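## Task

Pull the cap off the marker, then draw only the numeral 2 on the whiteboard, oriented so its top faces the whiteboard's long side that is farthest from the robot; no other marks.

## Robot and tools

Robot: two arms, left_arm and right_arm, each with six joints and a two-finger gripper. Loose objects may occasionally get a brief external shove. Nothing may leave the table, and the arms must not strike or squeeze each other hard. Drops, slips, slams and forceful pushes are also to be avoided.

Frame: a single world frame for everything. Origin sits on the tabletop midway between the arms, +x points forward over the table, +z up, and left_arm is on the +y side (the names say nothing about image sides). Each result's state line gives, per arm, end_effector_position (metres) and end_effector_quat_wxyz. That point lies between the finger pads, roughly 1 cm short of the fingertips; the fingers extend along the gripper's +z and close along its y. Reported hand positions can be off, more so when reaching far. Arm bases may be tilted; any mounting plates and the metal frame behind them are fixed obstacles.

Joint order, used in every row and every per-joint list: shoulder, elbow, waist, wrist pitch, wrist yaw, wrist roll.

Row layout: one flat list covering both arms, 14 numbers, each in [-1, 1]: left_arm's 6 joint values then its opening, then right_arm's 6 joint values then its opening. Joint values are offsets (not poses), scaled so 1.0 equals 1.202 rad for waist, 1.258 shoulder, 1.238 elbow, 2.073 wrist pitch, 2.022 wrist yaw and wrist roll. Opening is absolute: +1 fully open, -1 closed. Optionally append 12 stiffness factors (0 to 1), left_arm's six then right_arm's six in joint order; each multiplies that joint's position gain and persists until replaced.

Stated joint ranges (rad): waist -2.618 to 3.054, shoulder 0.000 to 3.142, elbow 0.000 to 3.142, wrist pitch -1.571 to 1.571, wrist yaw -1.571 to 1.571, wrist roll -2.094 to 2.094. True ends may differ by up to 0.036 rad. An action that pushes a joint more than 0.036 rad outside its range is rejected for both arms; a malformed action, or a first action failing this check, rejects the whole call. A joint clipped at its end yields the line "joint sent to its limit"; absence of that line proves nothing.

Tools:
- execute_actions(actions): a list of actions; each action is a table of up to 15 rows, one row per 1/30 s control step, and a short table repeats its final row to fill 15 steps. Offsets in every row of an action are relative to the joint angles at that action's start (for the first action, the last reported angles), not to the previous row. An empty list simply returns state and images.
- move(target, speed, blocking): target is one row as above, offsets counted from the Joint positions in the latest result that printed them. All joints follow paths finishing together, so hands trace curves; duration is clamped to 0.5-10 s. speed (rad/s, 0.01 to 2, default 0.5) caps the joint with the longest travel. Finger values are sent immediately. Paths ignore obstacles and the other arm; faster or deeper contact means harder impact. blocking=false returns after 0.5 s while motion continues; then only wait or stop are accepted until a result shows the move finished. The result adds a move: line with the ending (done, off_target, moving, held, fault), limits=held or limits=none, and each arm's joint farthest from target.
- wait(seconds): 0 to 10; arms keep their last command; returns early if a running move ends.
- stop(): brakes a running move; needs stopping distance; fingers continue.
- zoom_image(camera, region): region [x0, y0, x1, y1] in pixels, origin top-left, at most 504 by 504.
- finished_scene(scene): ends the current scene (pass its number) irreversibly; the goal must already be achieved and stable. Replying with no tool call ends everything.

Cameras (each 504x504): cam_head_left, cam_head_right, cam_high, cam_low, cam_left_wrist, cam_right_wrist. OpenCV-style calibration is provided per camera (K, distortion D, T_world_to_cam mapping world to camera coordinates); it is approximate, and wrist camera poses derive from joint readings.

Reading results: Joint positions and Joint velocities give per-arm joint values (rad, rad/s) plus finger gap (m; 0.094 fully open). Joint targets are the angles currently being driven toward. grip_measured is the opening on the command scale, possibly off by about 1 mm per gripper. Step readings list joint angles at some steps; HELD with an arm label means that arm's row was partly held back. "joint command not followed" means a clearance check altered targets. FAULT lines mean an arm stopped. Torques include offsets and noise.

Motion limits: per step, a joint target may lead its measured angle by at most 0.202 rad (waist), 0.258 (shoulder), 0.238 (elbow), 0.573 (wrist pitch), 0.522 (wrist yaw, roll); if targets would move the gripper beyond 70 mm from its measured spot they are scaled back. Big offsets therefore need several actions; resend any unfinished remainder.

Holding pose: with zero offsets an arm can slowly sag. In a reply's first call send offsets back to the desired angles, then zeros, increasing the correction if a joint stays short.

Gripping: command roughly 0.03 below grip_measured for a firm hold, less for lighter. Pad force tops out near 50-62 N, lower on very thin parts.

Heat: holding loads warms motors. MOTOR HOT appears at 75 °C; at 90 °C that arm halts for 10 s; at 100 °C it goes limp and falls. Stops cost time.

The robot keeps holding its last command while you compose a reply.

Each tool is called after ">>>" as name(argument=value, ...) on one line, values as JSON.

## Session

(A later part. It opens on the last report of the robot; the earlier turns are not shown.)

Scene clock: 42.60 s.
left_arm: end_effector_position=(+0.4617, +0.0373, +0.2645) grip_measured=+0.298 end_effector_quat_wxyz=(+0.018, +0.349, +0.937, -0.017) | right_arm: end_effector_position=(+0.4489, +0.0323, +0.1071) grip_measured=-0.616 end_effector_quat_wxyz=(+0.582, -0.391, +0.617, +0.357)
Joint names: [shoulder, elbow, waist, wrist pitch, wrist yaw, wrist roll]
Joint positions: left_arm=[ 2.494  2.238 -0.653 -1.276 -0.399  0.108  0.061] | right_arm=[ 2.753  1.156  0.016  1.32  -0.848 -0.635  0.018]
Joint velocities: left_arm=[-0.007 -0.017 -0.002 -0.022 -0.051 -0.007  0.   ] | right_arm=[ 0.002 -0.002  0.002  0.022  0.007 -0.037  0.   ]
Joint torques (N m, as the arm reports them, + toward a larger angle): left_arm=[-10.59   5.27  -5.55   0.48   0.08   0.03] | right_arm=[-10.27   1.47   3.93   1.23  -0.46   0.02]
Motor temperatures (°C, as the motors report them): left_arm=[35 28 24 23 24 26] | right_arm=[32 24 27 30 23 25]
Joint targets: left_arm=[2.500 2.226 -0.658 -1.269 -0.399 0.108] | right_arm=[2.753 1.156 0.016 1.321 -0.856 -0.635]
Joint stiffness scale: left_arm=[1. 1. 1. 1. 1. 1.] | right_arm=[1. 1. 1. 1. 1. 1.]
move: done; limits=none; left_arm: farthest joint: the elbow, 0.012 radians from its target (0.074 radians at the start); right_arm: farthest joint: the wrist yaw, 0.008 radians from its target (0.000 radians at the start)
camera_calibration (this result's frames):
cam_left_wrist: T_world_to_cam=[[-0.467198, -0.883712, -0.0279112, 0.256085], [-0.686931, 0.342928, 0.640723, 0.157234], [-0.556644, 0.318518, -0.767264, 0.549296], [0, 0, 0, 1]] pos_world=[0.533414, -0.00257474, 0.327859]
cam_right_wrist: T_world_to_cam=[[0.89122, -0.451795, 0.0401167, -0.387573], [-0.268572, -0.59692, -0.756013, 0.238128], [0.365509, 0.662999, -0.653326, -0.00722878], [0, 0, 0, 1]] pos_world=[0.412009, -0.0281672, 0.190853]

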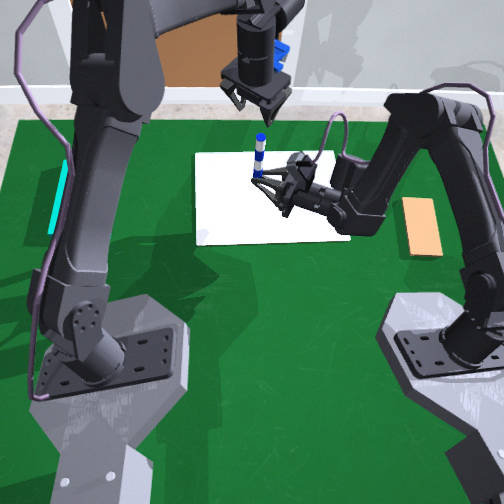

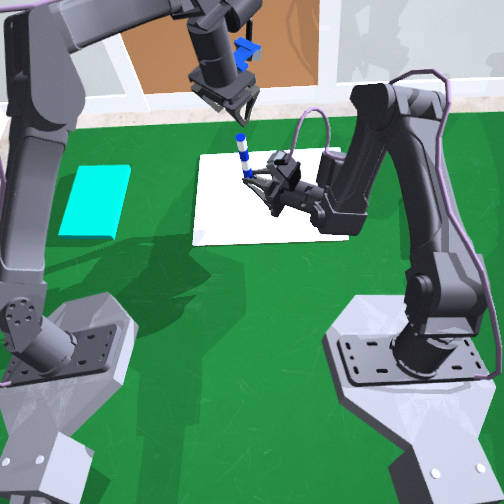

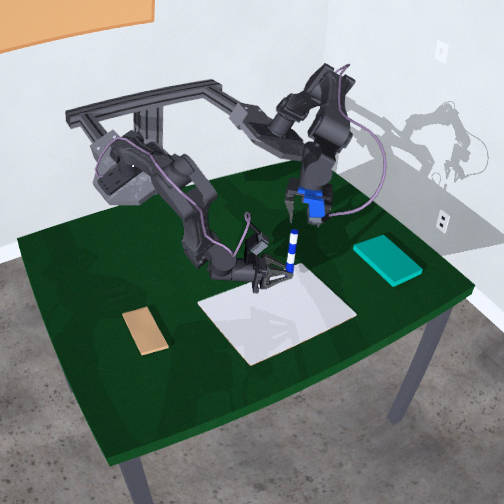

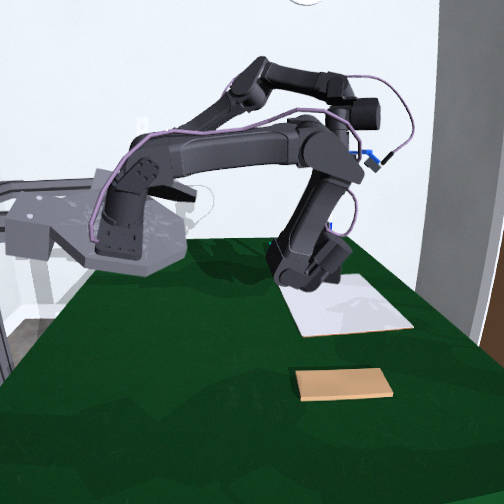

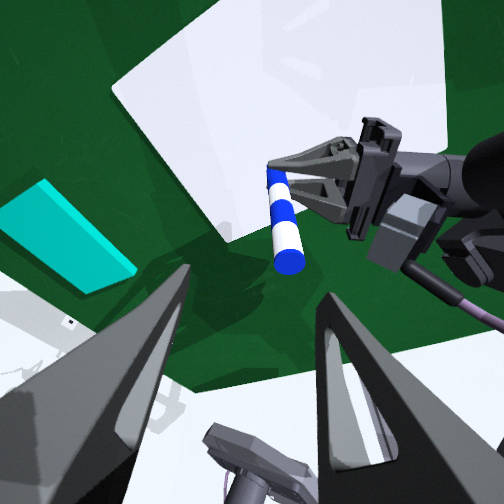

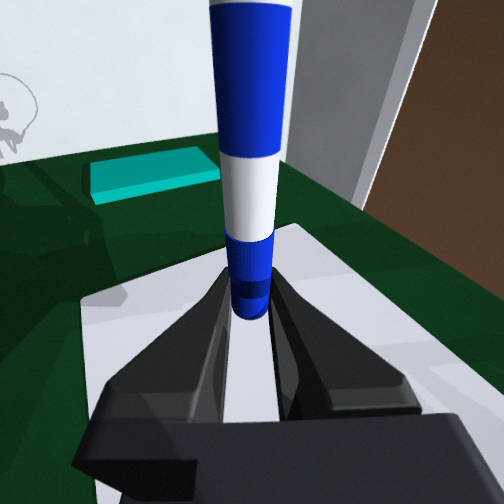

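>>> move(target=[-0.05,-0.178,0.012,0.065,0,0,0.3,0,0,0,0,-0.008,0,-0.7], speed=0.4)

Scene clock: 44.63 s.
left_arm: end_effector_position=(+0.4412, +0.0442, +0.2319) grip_measured=+0.298 end_effector_quat_wxyz=(-0.002, +0.349, +0.937, -0.012) | right_arm: end_effector_position=(+0.4493, +0.0320, +0.1064) grip_measured=-0.616 end_effector_quat_wxyz=(+0.582, -0.390, +0.619, +0.355)
Joint names: [shoulder, elbow, waist, wrist pitch, wrist yaw, wrist roll]
Joint positions: left_arm=[ 2.451  2.032 -0.637 -1.15  -0.399  0.108  0.061] | right_arm=[ 2.753  1.156  0.016  1.319 -0.843 -0.635  0.018]
Joint velocities: left_arm=[ 0.002 -0.002 -0.017  0.037  0.037  0.037 -0.   ] | right_arm=[ 0.007  0.012  0.002 -0.095 -0.007 -0.037  0.   ]
Joint torques (N m, as the arm reports them, + toward a larger angle): left_arm=[-12.26   5.02  -5.02   0.45   0.09   0.02] | right_arm=[-10.32   1.48   3.93   1.23  -0.61   0.01]
Motor temperatures (°C, as the motors report them): left_arm=[36 28 24 23 24 26] | right_arm=[32 24 27 31 23 25]
Joint targets: left_arm=[2.431 2.018 -0.638 -1.141 -0.399 0.108] | right_arm=[2.753 1.156 0.016 1.320 -0.863 -0.635]
Joint stiffness scale: left_arm=[1. 1. 1. 1. 1. 1.] | right_arm=[1. 1. 1. 1. 1. 1.]
move: off_target (right_arm); limits=none; left_arm: farthest joint: the shoulder, 0.020 radians from its target (0.063 radians at the start); right_arm: farthest joint: the wrist yaw, 0.021 radians from its target (0.017 radians at the start)
camera_calibration (this result's frames):
cam_left_wrist: T_world_to_cam=[[-0.468679, -0.882753, -0.0329836, 0.253499], [-0.665127, 0.328071, 0.670802, 0.145739], [-0.581331, 0.336329, -0.740903, 0.514668], [0, 0, 0, 1]] pos_world=[0.514937, 0.00286635, 0.291918]
cam_right_wrist: T_world_to_cam=[[0.889788, -0.454658, 0.0395291, -0.387288], [-0.272085, -0.598028, -0.753878, 0.238983], [0.366396, 0.660037, -0.655824, -0.00767453], [0, 0, 0, 1]] pos_world=[0.41244, -0.0280996, 0.19044]

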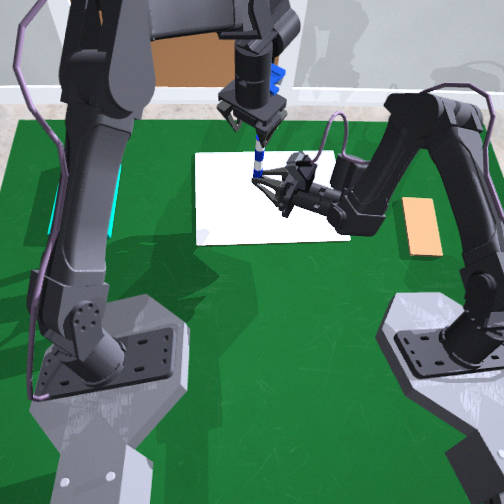

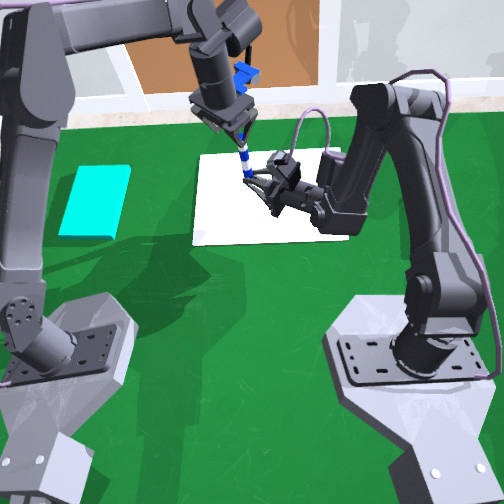

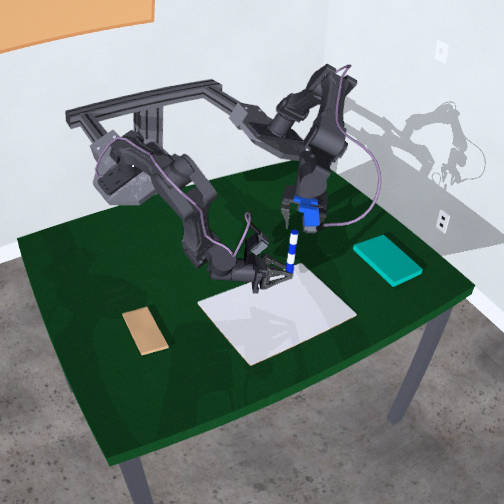

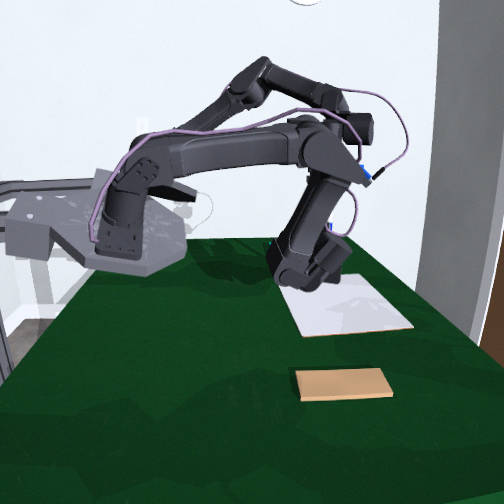

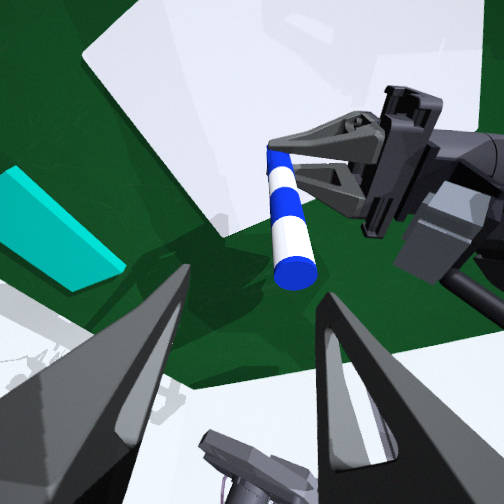

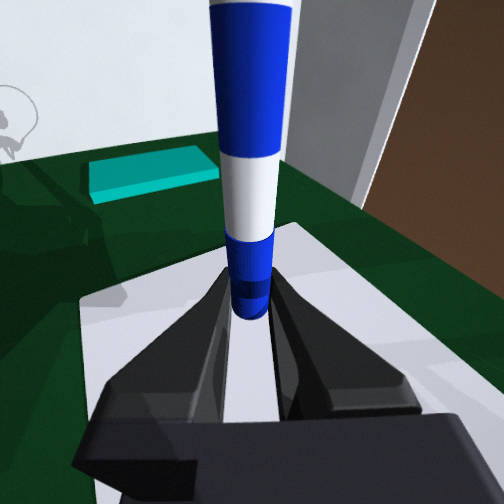

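>>> move(target=[0.05,0.105,-0.036,-0.03,0,0,0.3,0,0,0,0,-0.01,0,-0.7], speed=0.3)

Scene clock: 45.93 s.
left_arm: end_effector_position=(+0.4438, +0.0257, +0.2404) grip_measured=+0.298 end_effector_quat_wxyz=(+0.005, +0.363, +0.932, -0.013) | right_arm: end_effector_position=(+0.4493, +0.0321, +0.1062) grip_measured=-0.616 end_effector_quat_wxyz=(+0.581, -0.390, +0.619, +0.355)
Joint names: [shoulder, elbow, waist, wrist pitch, wrist yaw, wrist roll]
Joint positions: left_arm=[ 2.504  2.137 -0.67  -1.202 -0.399  0.108  0.061] | right_arm=[ 2.753  1.156  0.016  1.318 -0.843 -0.635  0.018]
Joint velocities: left_arm=[-0.002  0.007 -0.002 -0.007  0.022 -0.051  0.001] | right_arm=[ 0.017 -0.007 -0.012  0.022  0.066  0.007 -0.   ]
Joint torques (N m, as the arm reports them, + toward a larger angle): left_arm=[-10.31   7.72  -5.63   0.2    0.11   0.02] | right_arm=[-10.26   1.45   3.92   1.24  -0.6    0.  ]
Motor temperatures (°C, as the motors report them): left_arm=[36 28 24 23 24 26] | right_arm=[32 24 27 31 23 25]
Joint targets: left_arm=[2.514 2.162 -0.680 -1.212 -0.399 0.108] | right_arm=[2.753 1.156 0.016 1.319 -0.863 -0.635]
Joint stiffness scale: left_arm=[1. 1. 1. 1. 1. 1.] | right_arm=[1. 1. 1. 1. 1. 1.]
move: off_target (left_arm, right_arm); limits=none; left_arm: farthest joint: the elbow, 0.025 radians from its target (0.130 radians at the start); right_arm: farthest joint: the wrist yaw, 0.021 radians from its target (0.020 radians at the start)
camera_calibration (this result's frames):
cam_left_wrist: T_world_to_cam=[[-0.49483, -0.868415, -0.0315925, 0.24951], [-0.662252, 0.353319, 0.660748, 0.148303], [-0.562641, 0.34788, -0.749943, 0.522236], [0, 0, 0, 1]] pos_world=[0.515511, -0.0173955, 0.301539]
cam_right_wrist: T_world_to_cam=[[0.889866, -0.45458, 0.0386783, -0.387156], [-0.272906, -0.598327, -0.753344, 0.239134], [0.365597, 0.659819, -0.656488, -0.00736475], [0, 0, 0, 1]] pos_world=[0.41247, -0.0280535, 0.19029]

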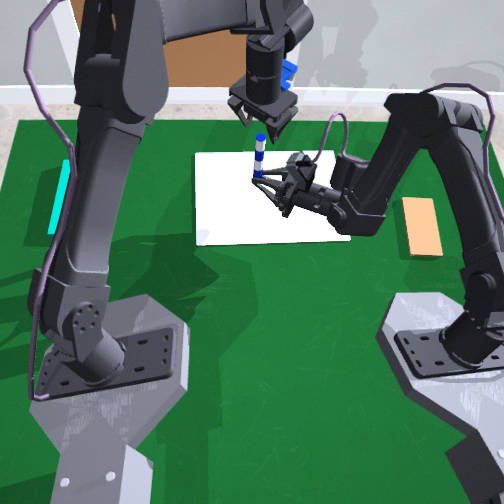

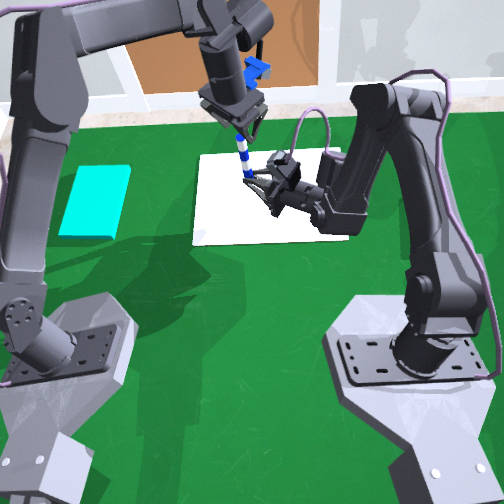

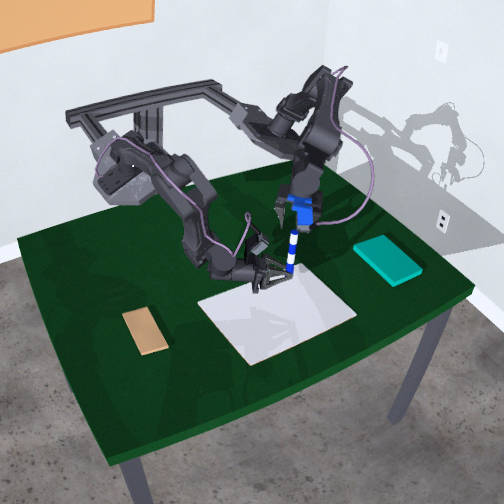

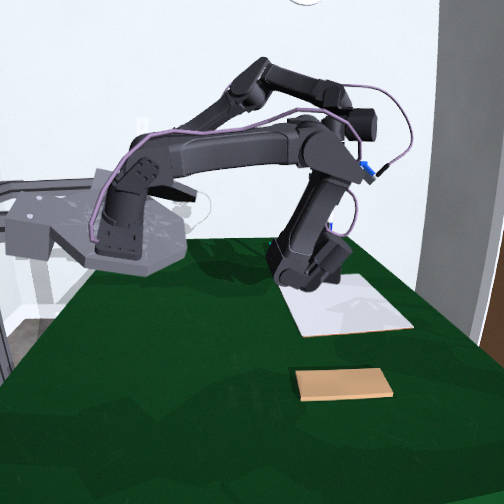

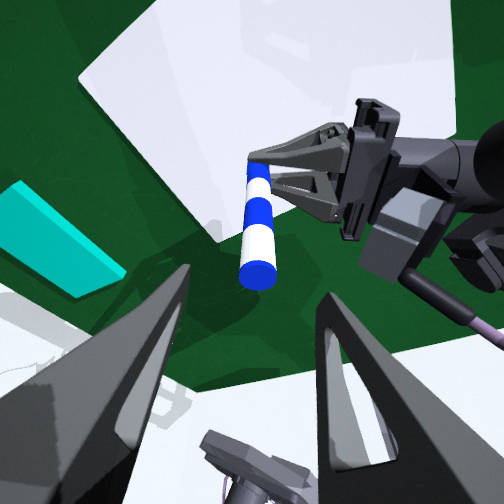

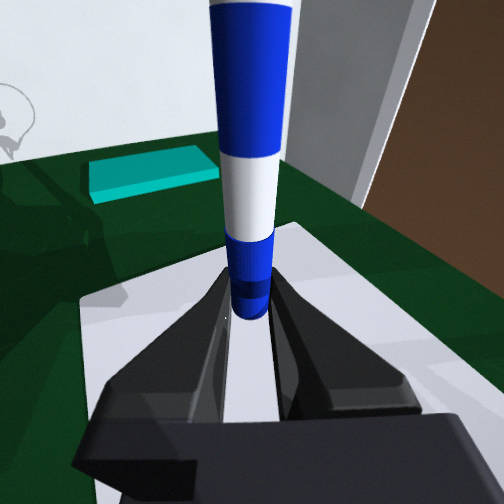

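>>> move(target=[0.028,-0.088,0.03,0.058,0,0,0.3,0,0,0,0,-0.01,0,-0.7], speed=0.25)

Scene clock: 55.57 s.
left_arm: end_effector_position=(+0.4369, +0.0319, +0.1951) grip_measured=+0.298 end_effector_quat_wxyz=(-0.014, +0.350, +0.937, -0.009) | right_arm: end_effector_position=(+0.4492, +0.0321, +0.1061) grip_measured=-0.616 end_effector_quat_wxyz=(+0.581, -0.390, +0.620, +0.355)
Joint names: [shoulder, elbow, waist, wrist pitch, wrist yaw, wrist roll]
Joint positions: left_arm=[ 2.539  2.037 -0.629 -1.091 -0.399  0.108  0.061] | right_arm=[ 2.753  1.156  0.016  1.317 -0.842 -0.635  0.018]
Joint velocities: left_arm=[-0.007 -0.002 -0.007  0.022  0.007  0.022  0.   ] | right_arm=[-0.007 -0.002 -0.017  0.037 -0.022 -0.066  0.   ]
Joint torques (N m, as the arm reports them, + toward a larger angle): left_arm=[-11.     5.26  -5.36   0.38   0.09   0.03] | right_arm=[-10.22   1.48   3.94   1.23  -0.61   0.02]
Motor temperatures (°C, as the motors report them): left_arm=[35 28 25 23 24 26] | right_arm=[33 24 27 31 23 25]
Joint targets: left_arm=[2.539 2.028 -0.634 -1.082 -0.399 0.108] | right_arm=[2.753 1.156 0.016 1.318 -0.863 -0.635]
Joint stiffness scale: left_arm=[1. 1. 1. 1. 1. 1.] | right_arm=[1. 1. 1. 1. 1. 1.]
move: off_target (right_arm); limits=none; left_arm: farthest joint: the elbow, 0.009 radians from its target (0.109 radians at the start); right_arm: farthest joint: the wrist yaw, 0.021 radians from its target (0.021 radians at the start)
camera_calibration (this result's frames):
cam_left_wrist: T_world_to_cam=[[-0.471636, -0.88107, -0.0357191, 0.241209], [-0.650655, 0.320383, 0.688479, 0.162034], [-0.595154, 0.347952, -0.724376, 0.491459], [0, 0, 0, 1]] pos_world=[0.511684, -0.0103946, 0.25306]
cam_right_wrist: T_world_to_cam=[[0.889871, -0.454616, 0.0381196, -0.387063], [-0.273533, -0.598551, -0.752938, 0.239255], [0.365115, 0.659591, -0.656986, -0.00718098], [0, 0, 0, 1]] pos_world=[0.412503, -0.0280221, 0.190181]

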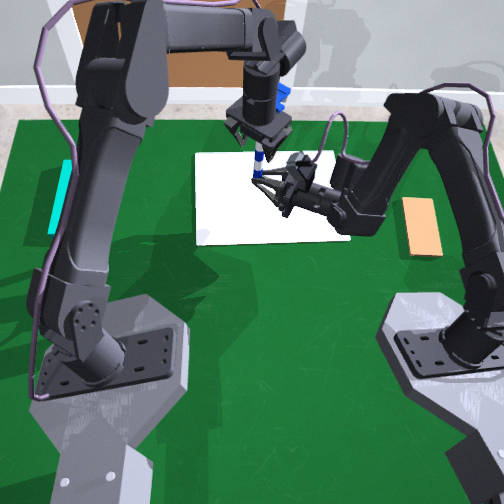

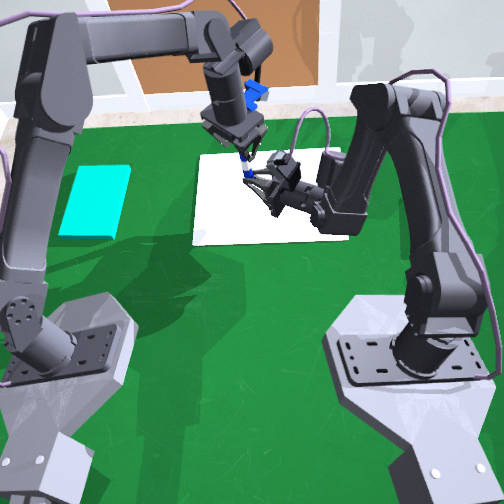

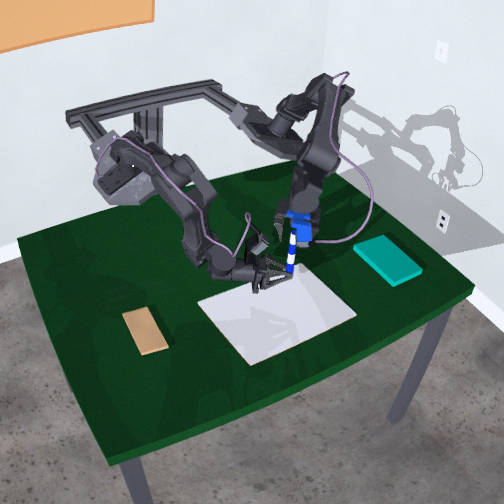

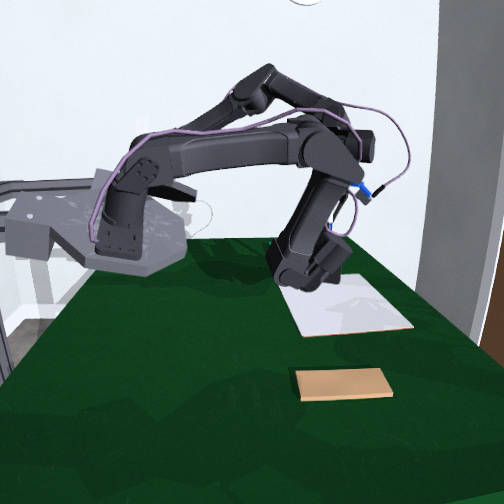

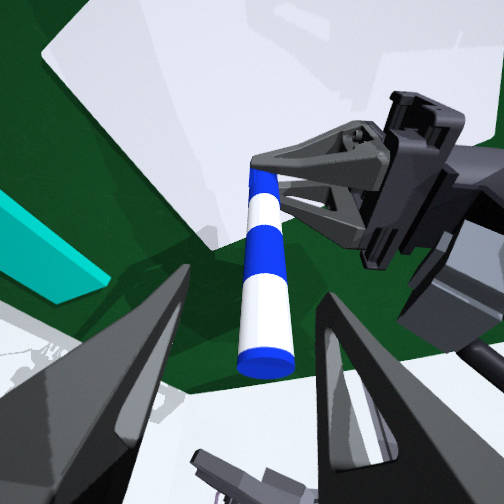

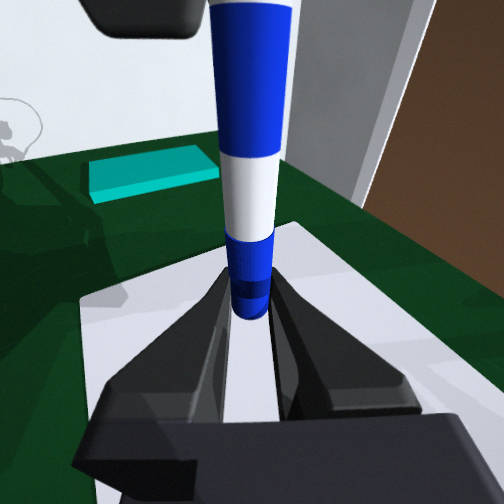

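>>> move(target=[0.034,0.098,0.004,-0.028,0,0,0.3,0,0,0,0,-0.01,0,-0.7], speed=0.25)

Scene clock: 57.13 s.
left_arm: end_effector_position=(+0.4509, +0.0307, +0.2026) grip_measured=+0.298 end_effector_quat_wxyz=(-0.006, +0.344, +0.939, -0.010) | right_arm: end_effector_position=(+0.4492, +0.0321, +0.1058) grip_measured=-0.616 end_effector_quat_wxyz=(+0.581, -0.390, +0.620, +0.355)
Joint names: [shoulder, elbow, waist, wrist pitch, wrist yaw, wrist roll]
Joint positions: left_arm=[ 2.569  2.135 -0.622 -1.139 -0.399  0.108  0.061] | right_arm=[ 2.753  1.156  0.016  1.316 -0.841 -0.635  0.018]
Joint velocities: left_arm=[-0.002 -0.002 -0.012 -0.037 -0.037  0.007  0.001] | right_arm=[ 0.007 -0.002  0.007 -0.022  0.007  0.007 -0.001]
Joint torques (N m, as the arm reports them, + toward a larger angle): left_arm=[-10.49   7.53  -5.21   0.23   0.08   0.03] | right_arm=[-10.27   1.46   3.94   1.23  -0.62   0.02]
Motor temperatures (°C, as the motors report them): left_arm=[35 28 25 23 24 26] | right_arm=[33 24 27 31 23 25]
Joint targets: left_arm=[2.582 2.159 -0.624 -1.149 -0.399 0.108] | right_arm=[2.753 1.156 0.016 1.317 -0.862 -0.635]
Joint stiffness scale: left_arm=[1. 1. 1. 1. 1. 1.] | right_arm=[1. 1. 1. 1. 1. 1.]
move: off_target (left_arm, right_arm); limits=none; left_arm: farthest joint: the elbow, 0.023 radians from its target (0.121 radians at the start); right_arm: farthest joint: the wrist yaw, 0.021 radians from its target (0.020 radians at the start)
camera_calibration (this result's frames):
cam_left_wrist: T_world_to_cam=[[-0.459067, -0.887746, -0.0341338, 0.241206], [-0.663388, 0.316986, 0.677817, 0.174391], [-0.590909, 0.333807, -0.734438, 0.506287], [0, 0, 0, 1]] pos_world=[0.525588, -0.010152, 0.261865]
cam_right_wrist: T_world_to_cam=[[0.88981, -0.454805, 0.0372945, -0.386917], [-0.274596, -0.598923, -0.752255, 0.239469], [0.364466, 0.659123, -0.657816, -0.00693939], [0, 0, 0, 1]] pos_world=[0.412569, -0.0279742, 0.190007]

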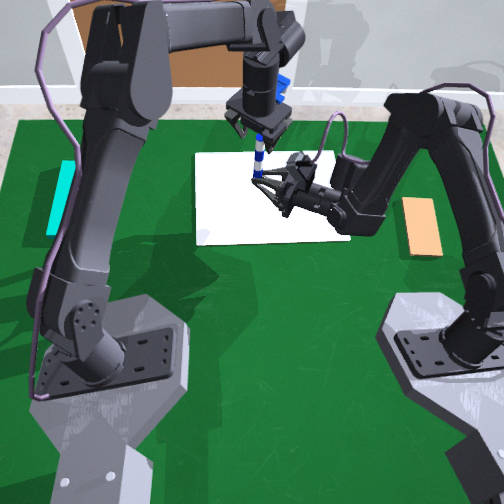

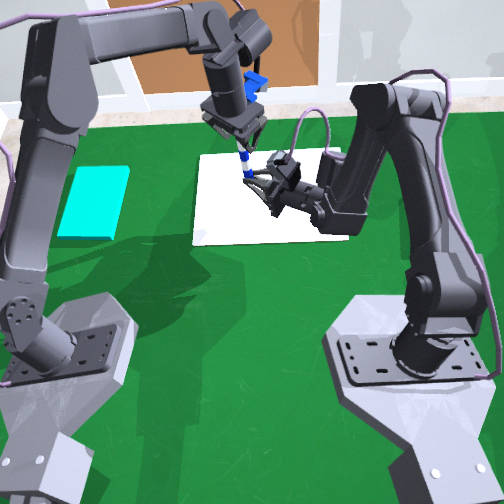

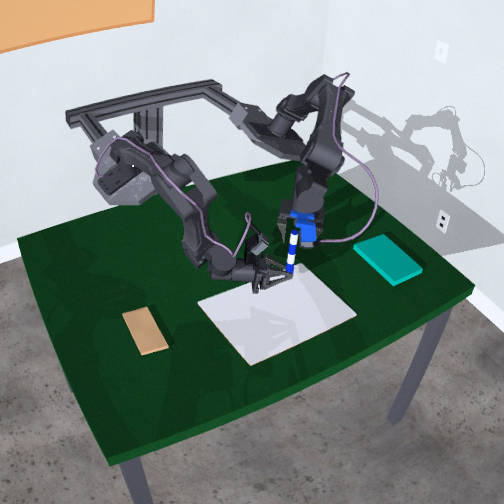

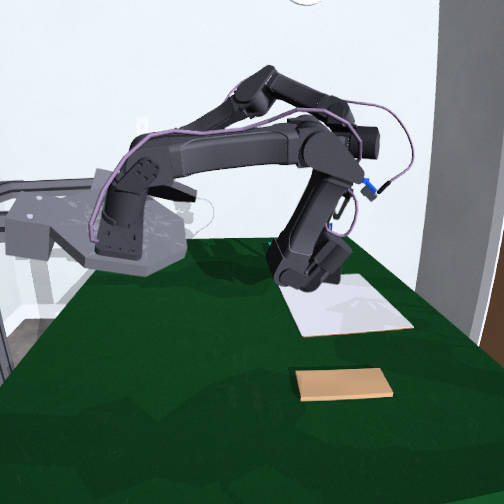

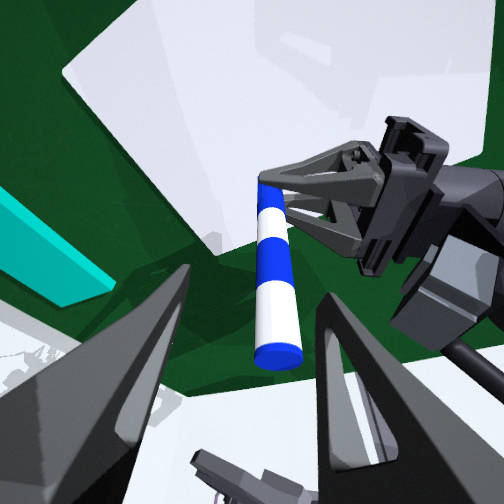

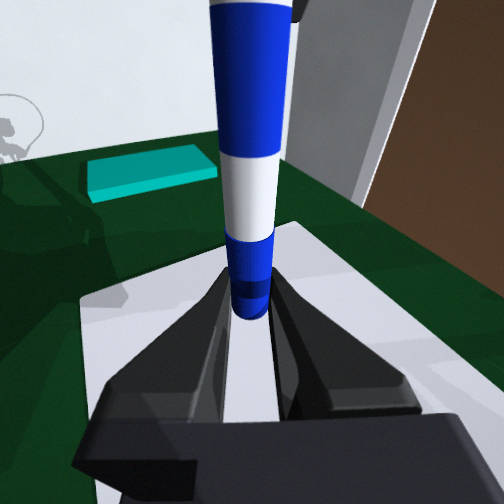

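>>> move(target=[0.02,0.035,-0.02,-0.008,0,0,0.0,0,0,0,0,-0.01,0,-0.7], speed=0.2)

>>> execute_actions(actions=[[[0,0,0,0,0,0,-0.45,0,0,0,0,0,0,-0.7]],[[0,0,0,0,0,0,-0.74,0,0,0,0,0,0,-0.7]],[[0,0,0,0,0,0,-0.74,0,0,0,0,0,0,-0.7]]])

Scene clock: 58.30 s.
left_arm: end_effector_position=(+0.4492, +0.0249, +0.2015) grip_measured=+0.002 end_effector_quat_wxyz=(-0.007, +0.349, +0.937, -0.010) | right_arm: end_effector_position=(+0.4492, +0.0320, +0.1056) grip_measured=-0.616 end_effector_quat_wxyz=(+0.580, -0.390, +0.621, +0.355)
Joint names: [shoulder, elbow, waist, wrist pitch, wrist yaw, wrist roll]
Joint positions: left_arm=[ 2.586  2.153 -0.632 -1.145 -0.399  0.108  0.047] | right_arm=[ 2.753  1.156  0.016  1.315 -0.841 -0.635  0.018]
Joint velocities: left_arm=[ 0.017  0.012  0.022 -0.007 -0.022 -0.081 -0.001] | right_arm=[ 0.007 -0.007  0.012 -0.037 -0.022 -0.125  0.   ]
Joint torques (N m, as the arm reports them, + toward a larger angle): left_arm=[-10.89   7.7   -6.23   0.15   0.08   0.02] | right_arm=[-10.22   1.5    3.92   1.23  -0.65   0.02]
Motor temperatures (°C, as the motors report them): left_arm=[36 28 25 23 24 26] | right_arm=[33 24 27 31 23 25]
Joint targets: left_arm=[2.594 2.178 -0.646 -1.155 -0.399 0.108] | right_arm=[2.753 1.156 0.016 1.316 -0.862 -0.635]
Joint stiffness scale: left_arm=[1. 1. 1. 1. 1. 1.] | right_arm=[1. 1. 1. 1. 1. 1.]
move: off_target (left_arm, right_arm); limits=none; left_arm: farthest joint: the elbow, 0.026 radians from its target (0.043 radians at the start); right_arm: farthest joint: the wrist yaw, 0.021 radians from its target (0.020 radians at the start)
camera_calibration (this result's frames):
cam_left_wrist: T_world_to_cam=[[-0.469036, -0.882517, -0.0341869, 0.239548], [-0.659317, 0.32413, 0.678411, 0.173675], [-0.587628, 0.340739, -0.733887, 0.504624], [0, 0, 0, 1]] pos_world=[0.523394, -0.0168325, 0.260703]
cam_right_wrist: T_world_to_cam=[[0.889747, -0.454994, 0.0364702, -0.38677], [-0.275658, -0.599296, -0.75157, 0.239682], [0.363816, 0.658654, -0.658645, -0.00669757], [0, 0, 0, 1]] pos_world=[0.412635, -0.0279264, 0.189832]

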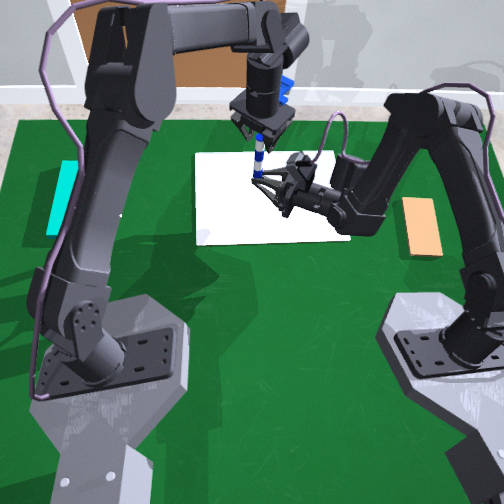

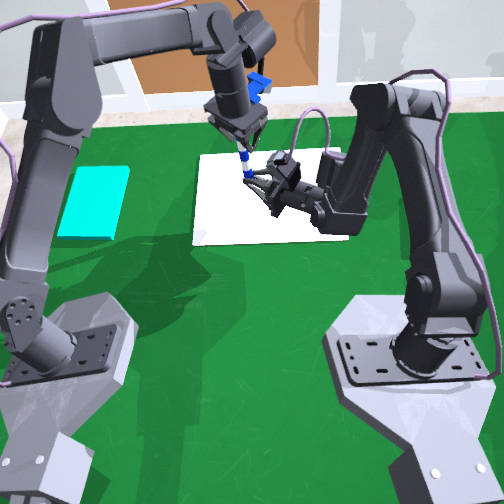

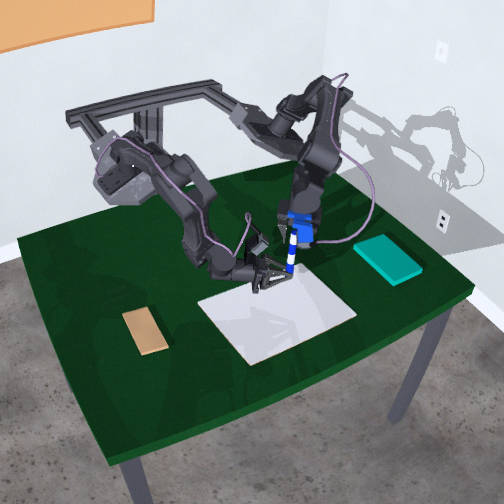

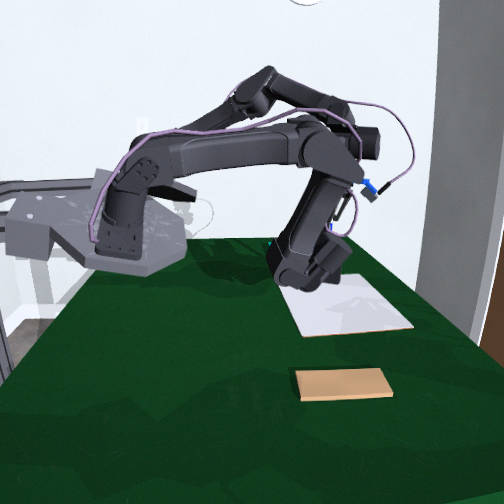

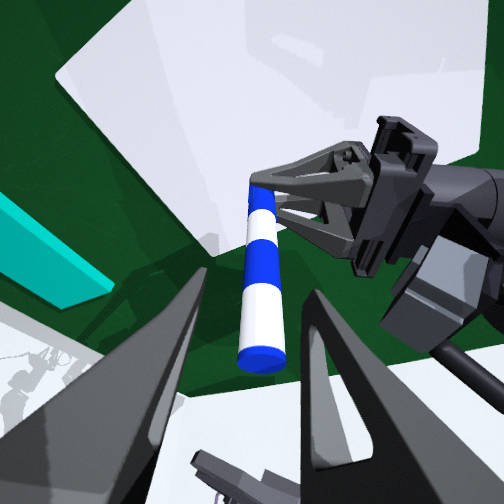

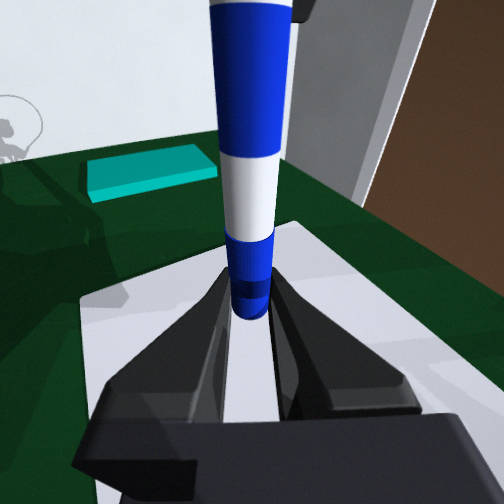

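Scene clock: 59.80 s.
left_arm: end_effector_position=(+0.4491, +0.0247, +0.2016) grip_measured=-0.648 end_effector_quat_wxyz=(-0.007, +0.349, +0.937, -0.011) | right_arm: end_effector_position=(+0.4506, +0.0312, +0.1041) grip_measured=-0.616 end_effector_quat_wxyz=(+0.579, -0.388, +0.625, +0.351)
Joint names: [shoulder, elbow, waist, wrist pitch, wrist yaw, wrist roll]
Joint positions: left_arm=[ 2.586  2.153 -0.632 -1.145 -0.398  0.108  0.017] | right_arm=[ 2.753  1.156  0.016  1.313 -0.828 -0.635  0.018]
Joint velocities: left_arm=[ 0.012 -0.012 -0.007 -0.007  0.022 -0.066  0.   ] | right_arm=[-0.002  0.022 -0.017  0.051 -0.037  0.051  0.   ]
Joint torques (N m, as the arm reports them, + toward a larger angle): left_arm=[-11.41   5.95  -5.15   0.3    0.09   0.02] | right_arm=[-10.26   1.49   3.91   1.25  -0.37   0.01]
Motor temperatures (°C, as the motors report them): left_arm=[36 28 25 23 24 26] | right_arm=[33 24 27 31 23 25]
Joint targets: left_arm=[2.586 2.153 -0.632 -1.145 -0.398 0.108] | right_arm=[2.753 1.156 0.016 1.313 -0.829 -0.635]
Joint stiffness scale: left_arm=[1. 1. 1. 1. 1. 1.] | right_arm=[1. 1. 1. 1. 1. 1.]
Step readings (joint positions; steps 1 to 15: 1st action; 16 to 30: 2nd action; 31 to 45: 3rd action):
0: left_arm=[2.586 2.153 -0.632 -1.145 -0.399 0.108] | right_arm=[2.753 1.156 0.016 1.315 -0.841 -0.635]
1: left_arm=[2.586 2.153 -0.632 -1.145 -0.399 0.108] | right_arm=[2.753 1.156 0.016 1.315 -0.840 -0.635]
2: left_arm=[2.586 2.153 -0.632 -1.145 -0.399 0.108] | right_arm=[2.753 1.156 0.016 1.314 -0.838 -0.635]
4: left_arm=[2.586 2.153 -0.632 -1.145 -0.399 0.108] | right_arm=[2.753 1.156 0.016 1.314 -0.836 -0.635]
8: left_arm=[2.586 2.153 -0.632 -1.145 -0.399 0.108] | right_arm=[2.753 1.156 0.016 1.314 -0.833 -0.635]
15: left_arm=[2.586 2.153 -0.632 -1.145 -0.399 0.108] | right_arm=[2.753 1.156 0.016 1.314 -0.832 -0.635]
16: left_arm=[2.586 2.153 -0.632 -1.145 -0.399 0.108] | right_arm=[2.753 1.156 0.016 1.313 -0.831 -0.635]
17: left_arm=[2.586 2.153 -0.632 -1.145 -0.398 0.108] | right_arm=[2.753 1.156 0.016 1.313 -0.830 -0.635]
19: left_arm=[2.586 2.153 -0.632 -1.145 -0.398 0.108] | right_arm=[2.753 1.156 0.016 1.313 -0.829 -0.635]
23: left_arm=[2.586 2.153 -0.632 -1.145 -0.398 0.108] | right_arm=[2.753 1.156 0.016 1.313 -0.829 -0.635]
30: left_arm=[2.586 2.153 -0.632 -1.145 -0.398 0.108] | right_arm=[2.753 1.156 0.016 1.313 -0.829 -0.635]
31: left_arm=[2.586 2.153 -0.632 -1.145 -0.398 0.108] | right_arm=[2.753 1.156 0.016 1.313 -0.829 -0.635]
32: left_arm=[2.586 2.153 -0.632 -1.145 -0.398 0.108] | right_arm=[2.753 1.156 0.016 1.313 -0.828 -0.635]
34: left_arm=[2.586 2.153 -0.632 -1.145 -0.398 0.108] | right_arm=[2.753 1.156 0.016 1.313 -0.828 -0.635]
38: left_arm=[2.586 2.153 -0.632 -1.145 -0.398 0.108] | right_arm=[2.753 1.156 0.016 1.313 -0.828 -0.635]
45: Joint positions above
camera_calibration (this result's frames):
cam_left_wrist: T_world_to_cam=[[-0.469049, -0.882553, -0.033051, 0.239124], [-0.658878, 0.324762, 0.678534, 0.173412], [-0.588109, 0.340042, -0.733825, 0.504837], [0, 0, 0, 1]] pos_world=[0.523317, -0.0169438, 0.260699]
cam_right_wrist: T_world_to_cam=[[0.88559, -0.463058, 0.0361662, -0.386155], [-0.284228, -0.601869, -0.746303, 0.241834], [0.367349, 0.650639, -0.664623, -0.00836477], [0, 0, 0, 1]] pos_world=[0.413783, -0.0278176, 0.188887]

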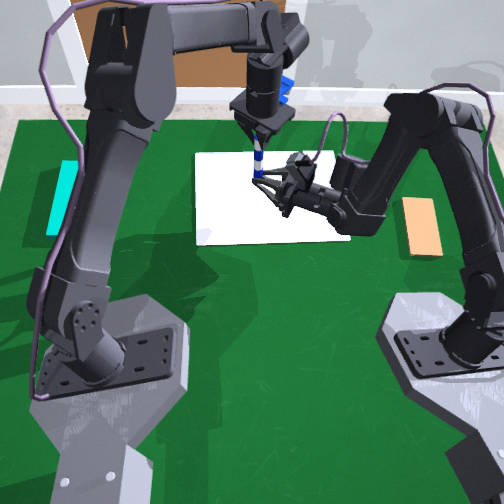

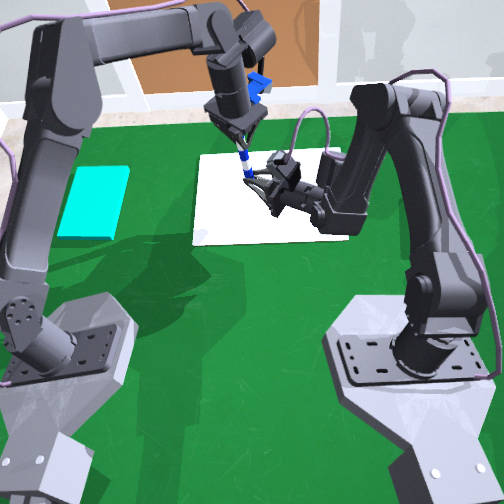

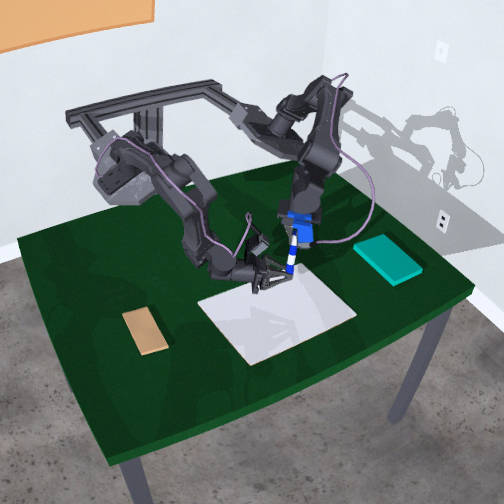

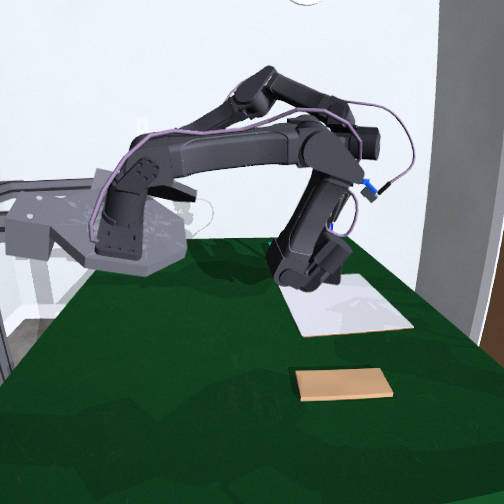

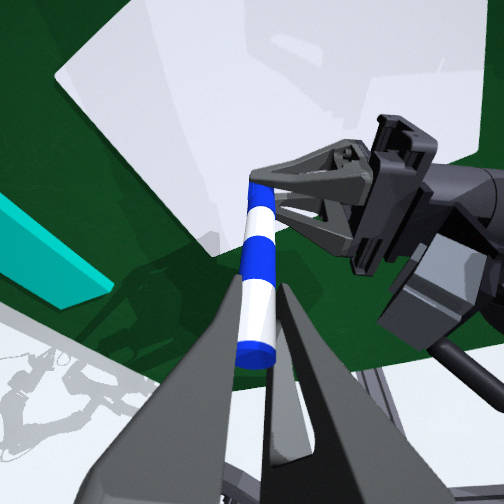

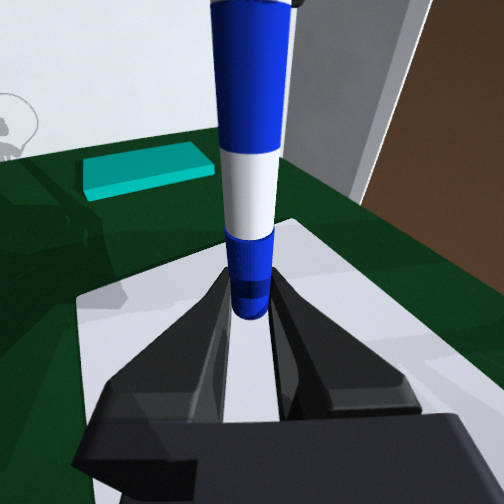

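>>> move(target=[-0.04,0.1,-0.035,-0.06,0,0,-0.74,0,0,0,0,0,0,-0.72], speed=0.15)

Scene clock: 61.17 s.
left_arm: end_effector_position=(+0.4510, +0.0253, +0.2217) grip_measured=-0.648 end_effector_quat_wxyz=(-0.010, +0.357, +0.934, -0.011) | right_arm: end_effector_position=(+0.4524, +0.0312, +0.1195) grip_measured=-0.616 end_effector_quat_wxyz=(+0.606, -0.393, +0.596, +0.351)
Joint names: [shoulder, elbow, waist, wrist pitch, wrist yaw, wrist roll]
Joint positions: left_arm=[ 2.586  2.23  -0.645 -1.233 -0.395  0.108  0.017] | right_arm=[ 2.753  1.156  0.016  1.387 -0.87  -0.627  0.018]
Joint velocities: left_arm=[-0.012  0.007 -0.007 -0.007 -0.007  0.037  0.001] | right_arm=[-0.007 -0.002 -0.002  0.037  0.022  0.007 -0.001]
Joint torques (N m, as the arm reports them, + toward a larger angle): left_arm=[-14.94   9.17  -7.37  -0.12   0.07   0.03] | right_arm=[-10.34   1.52   3.93   0.5    0.16  -0.09]
Motor temperatures (°C, as the motors report them): left_arm=[36 28 25 23 24 26] | right_arm=[33 24 27 31 23 25]
Joint targets: left_arm=[2.535 2.276 -0.675 -1.270 -0.398 0.108] | right_arm=[2.753 1.156 0.016 1.313 -0.829 -0.635]
Joint stiffness scale: left_arm=[1. 1. 1. 1. 1. 1.] | right_arm=[1. 1. 1. 1. 1. 1.]
move: off_target (left_arm, right_arm); limits=none; left_arm: farthest joint: the shoulder, 0.050 radians from its target (0.050 radians at the start); right_arm: farthest joint: the wrist pitch, 0.074 radians from its target (0.000 radians at the start)
camera_calibration (this result's frames):
cam_left_wrist: T_world_to_cam=[[-0.483576, -0.874755, -0.0309498, 0.247121], [-0.649781, 0.335068, 0.682286, 0.155629], [-0.586463, 0.350048, -0.73043, 0.518837], [0, 0, 0, 1]] pos_world=[0.524905, -0.0175937, 0.280439]
cam_right_wrist: T_world_to_cam=[[0.885677, -0.456955, 0.0822724, -0.394128], [-0.224875, -0.577198, -0.785031, 0.230901], [0.406211, 0.676783, -0.613968, -0.0231716], [0, 0, 0, 1]] pos_world=[0.410406, -0.0311406, 0.199464]

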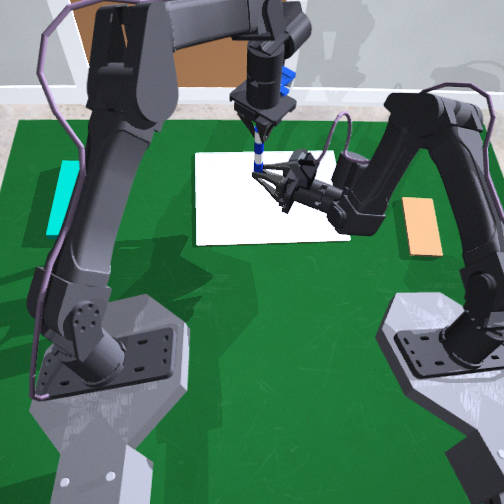

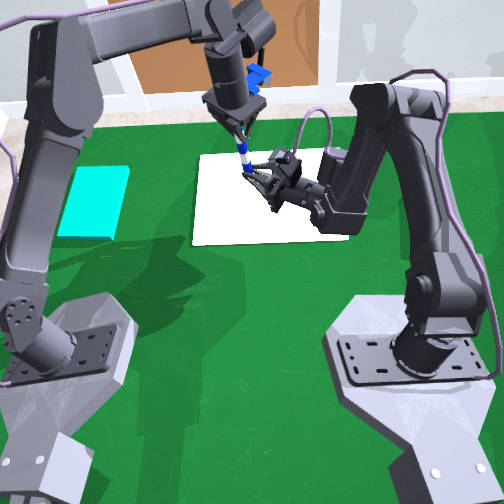

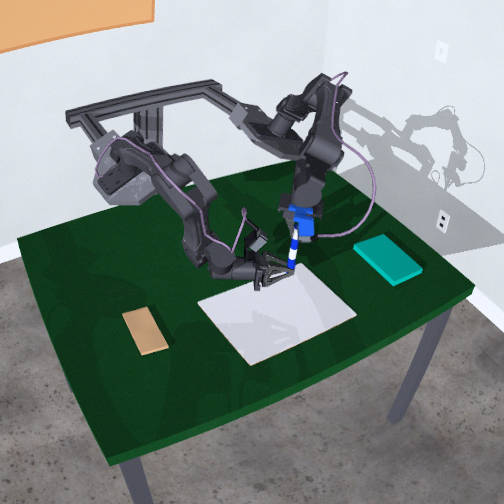

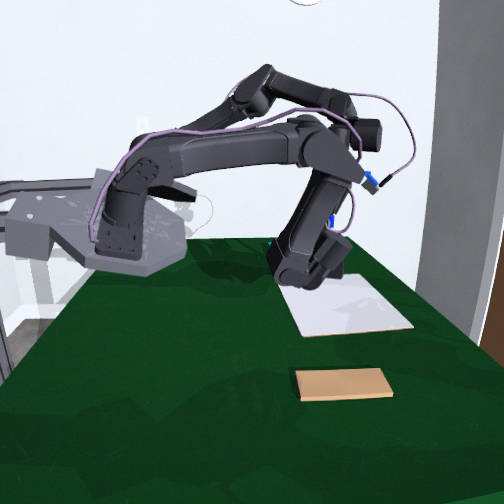

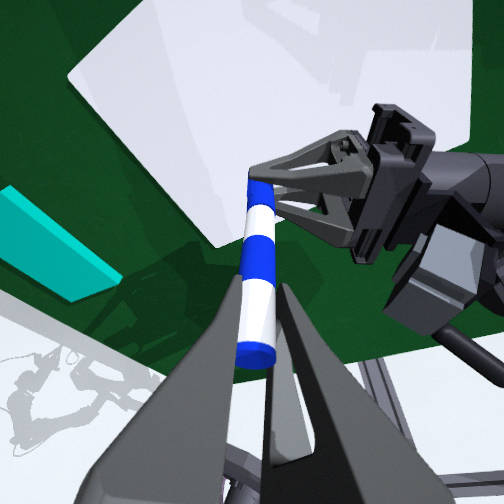

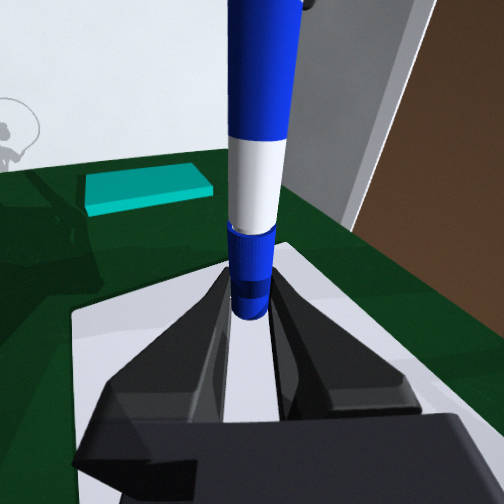

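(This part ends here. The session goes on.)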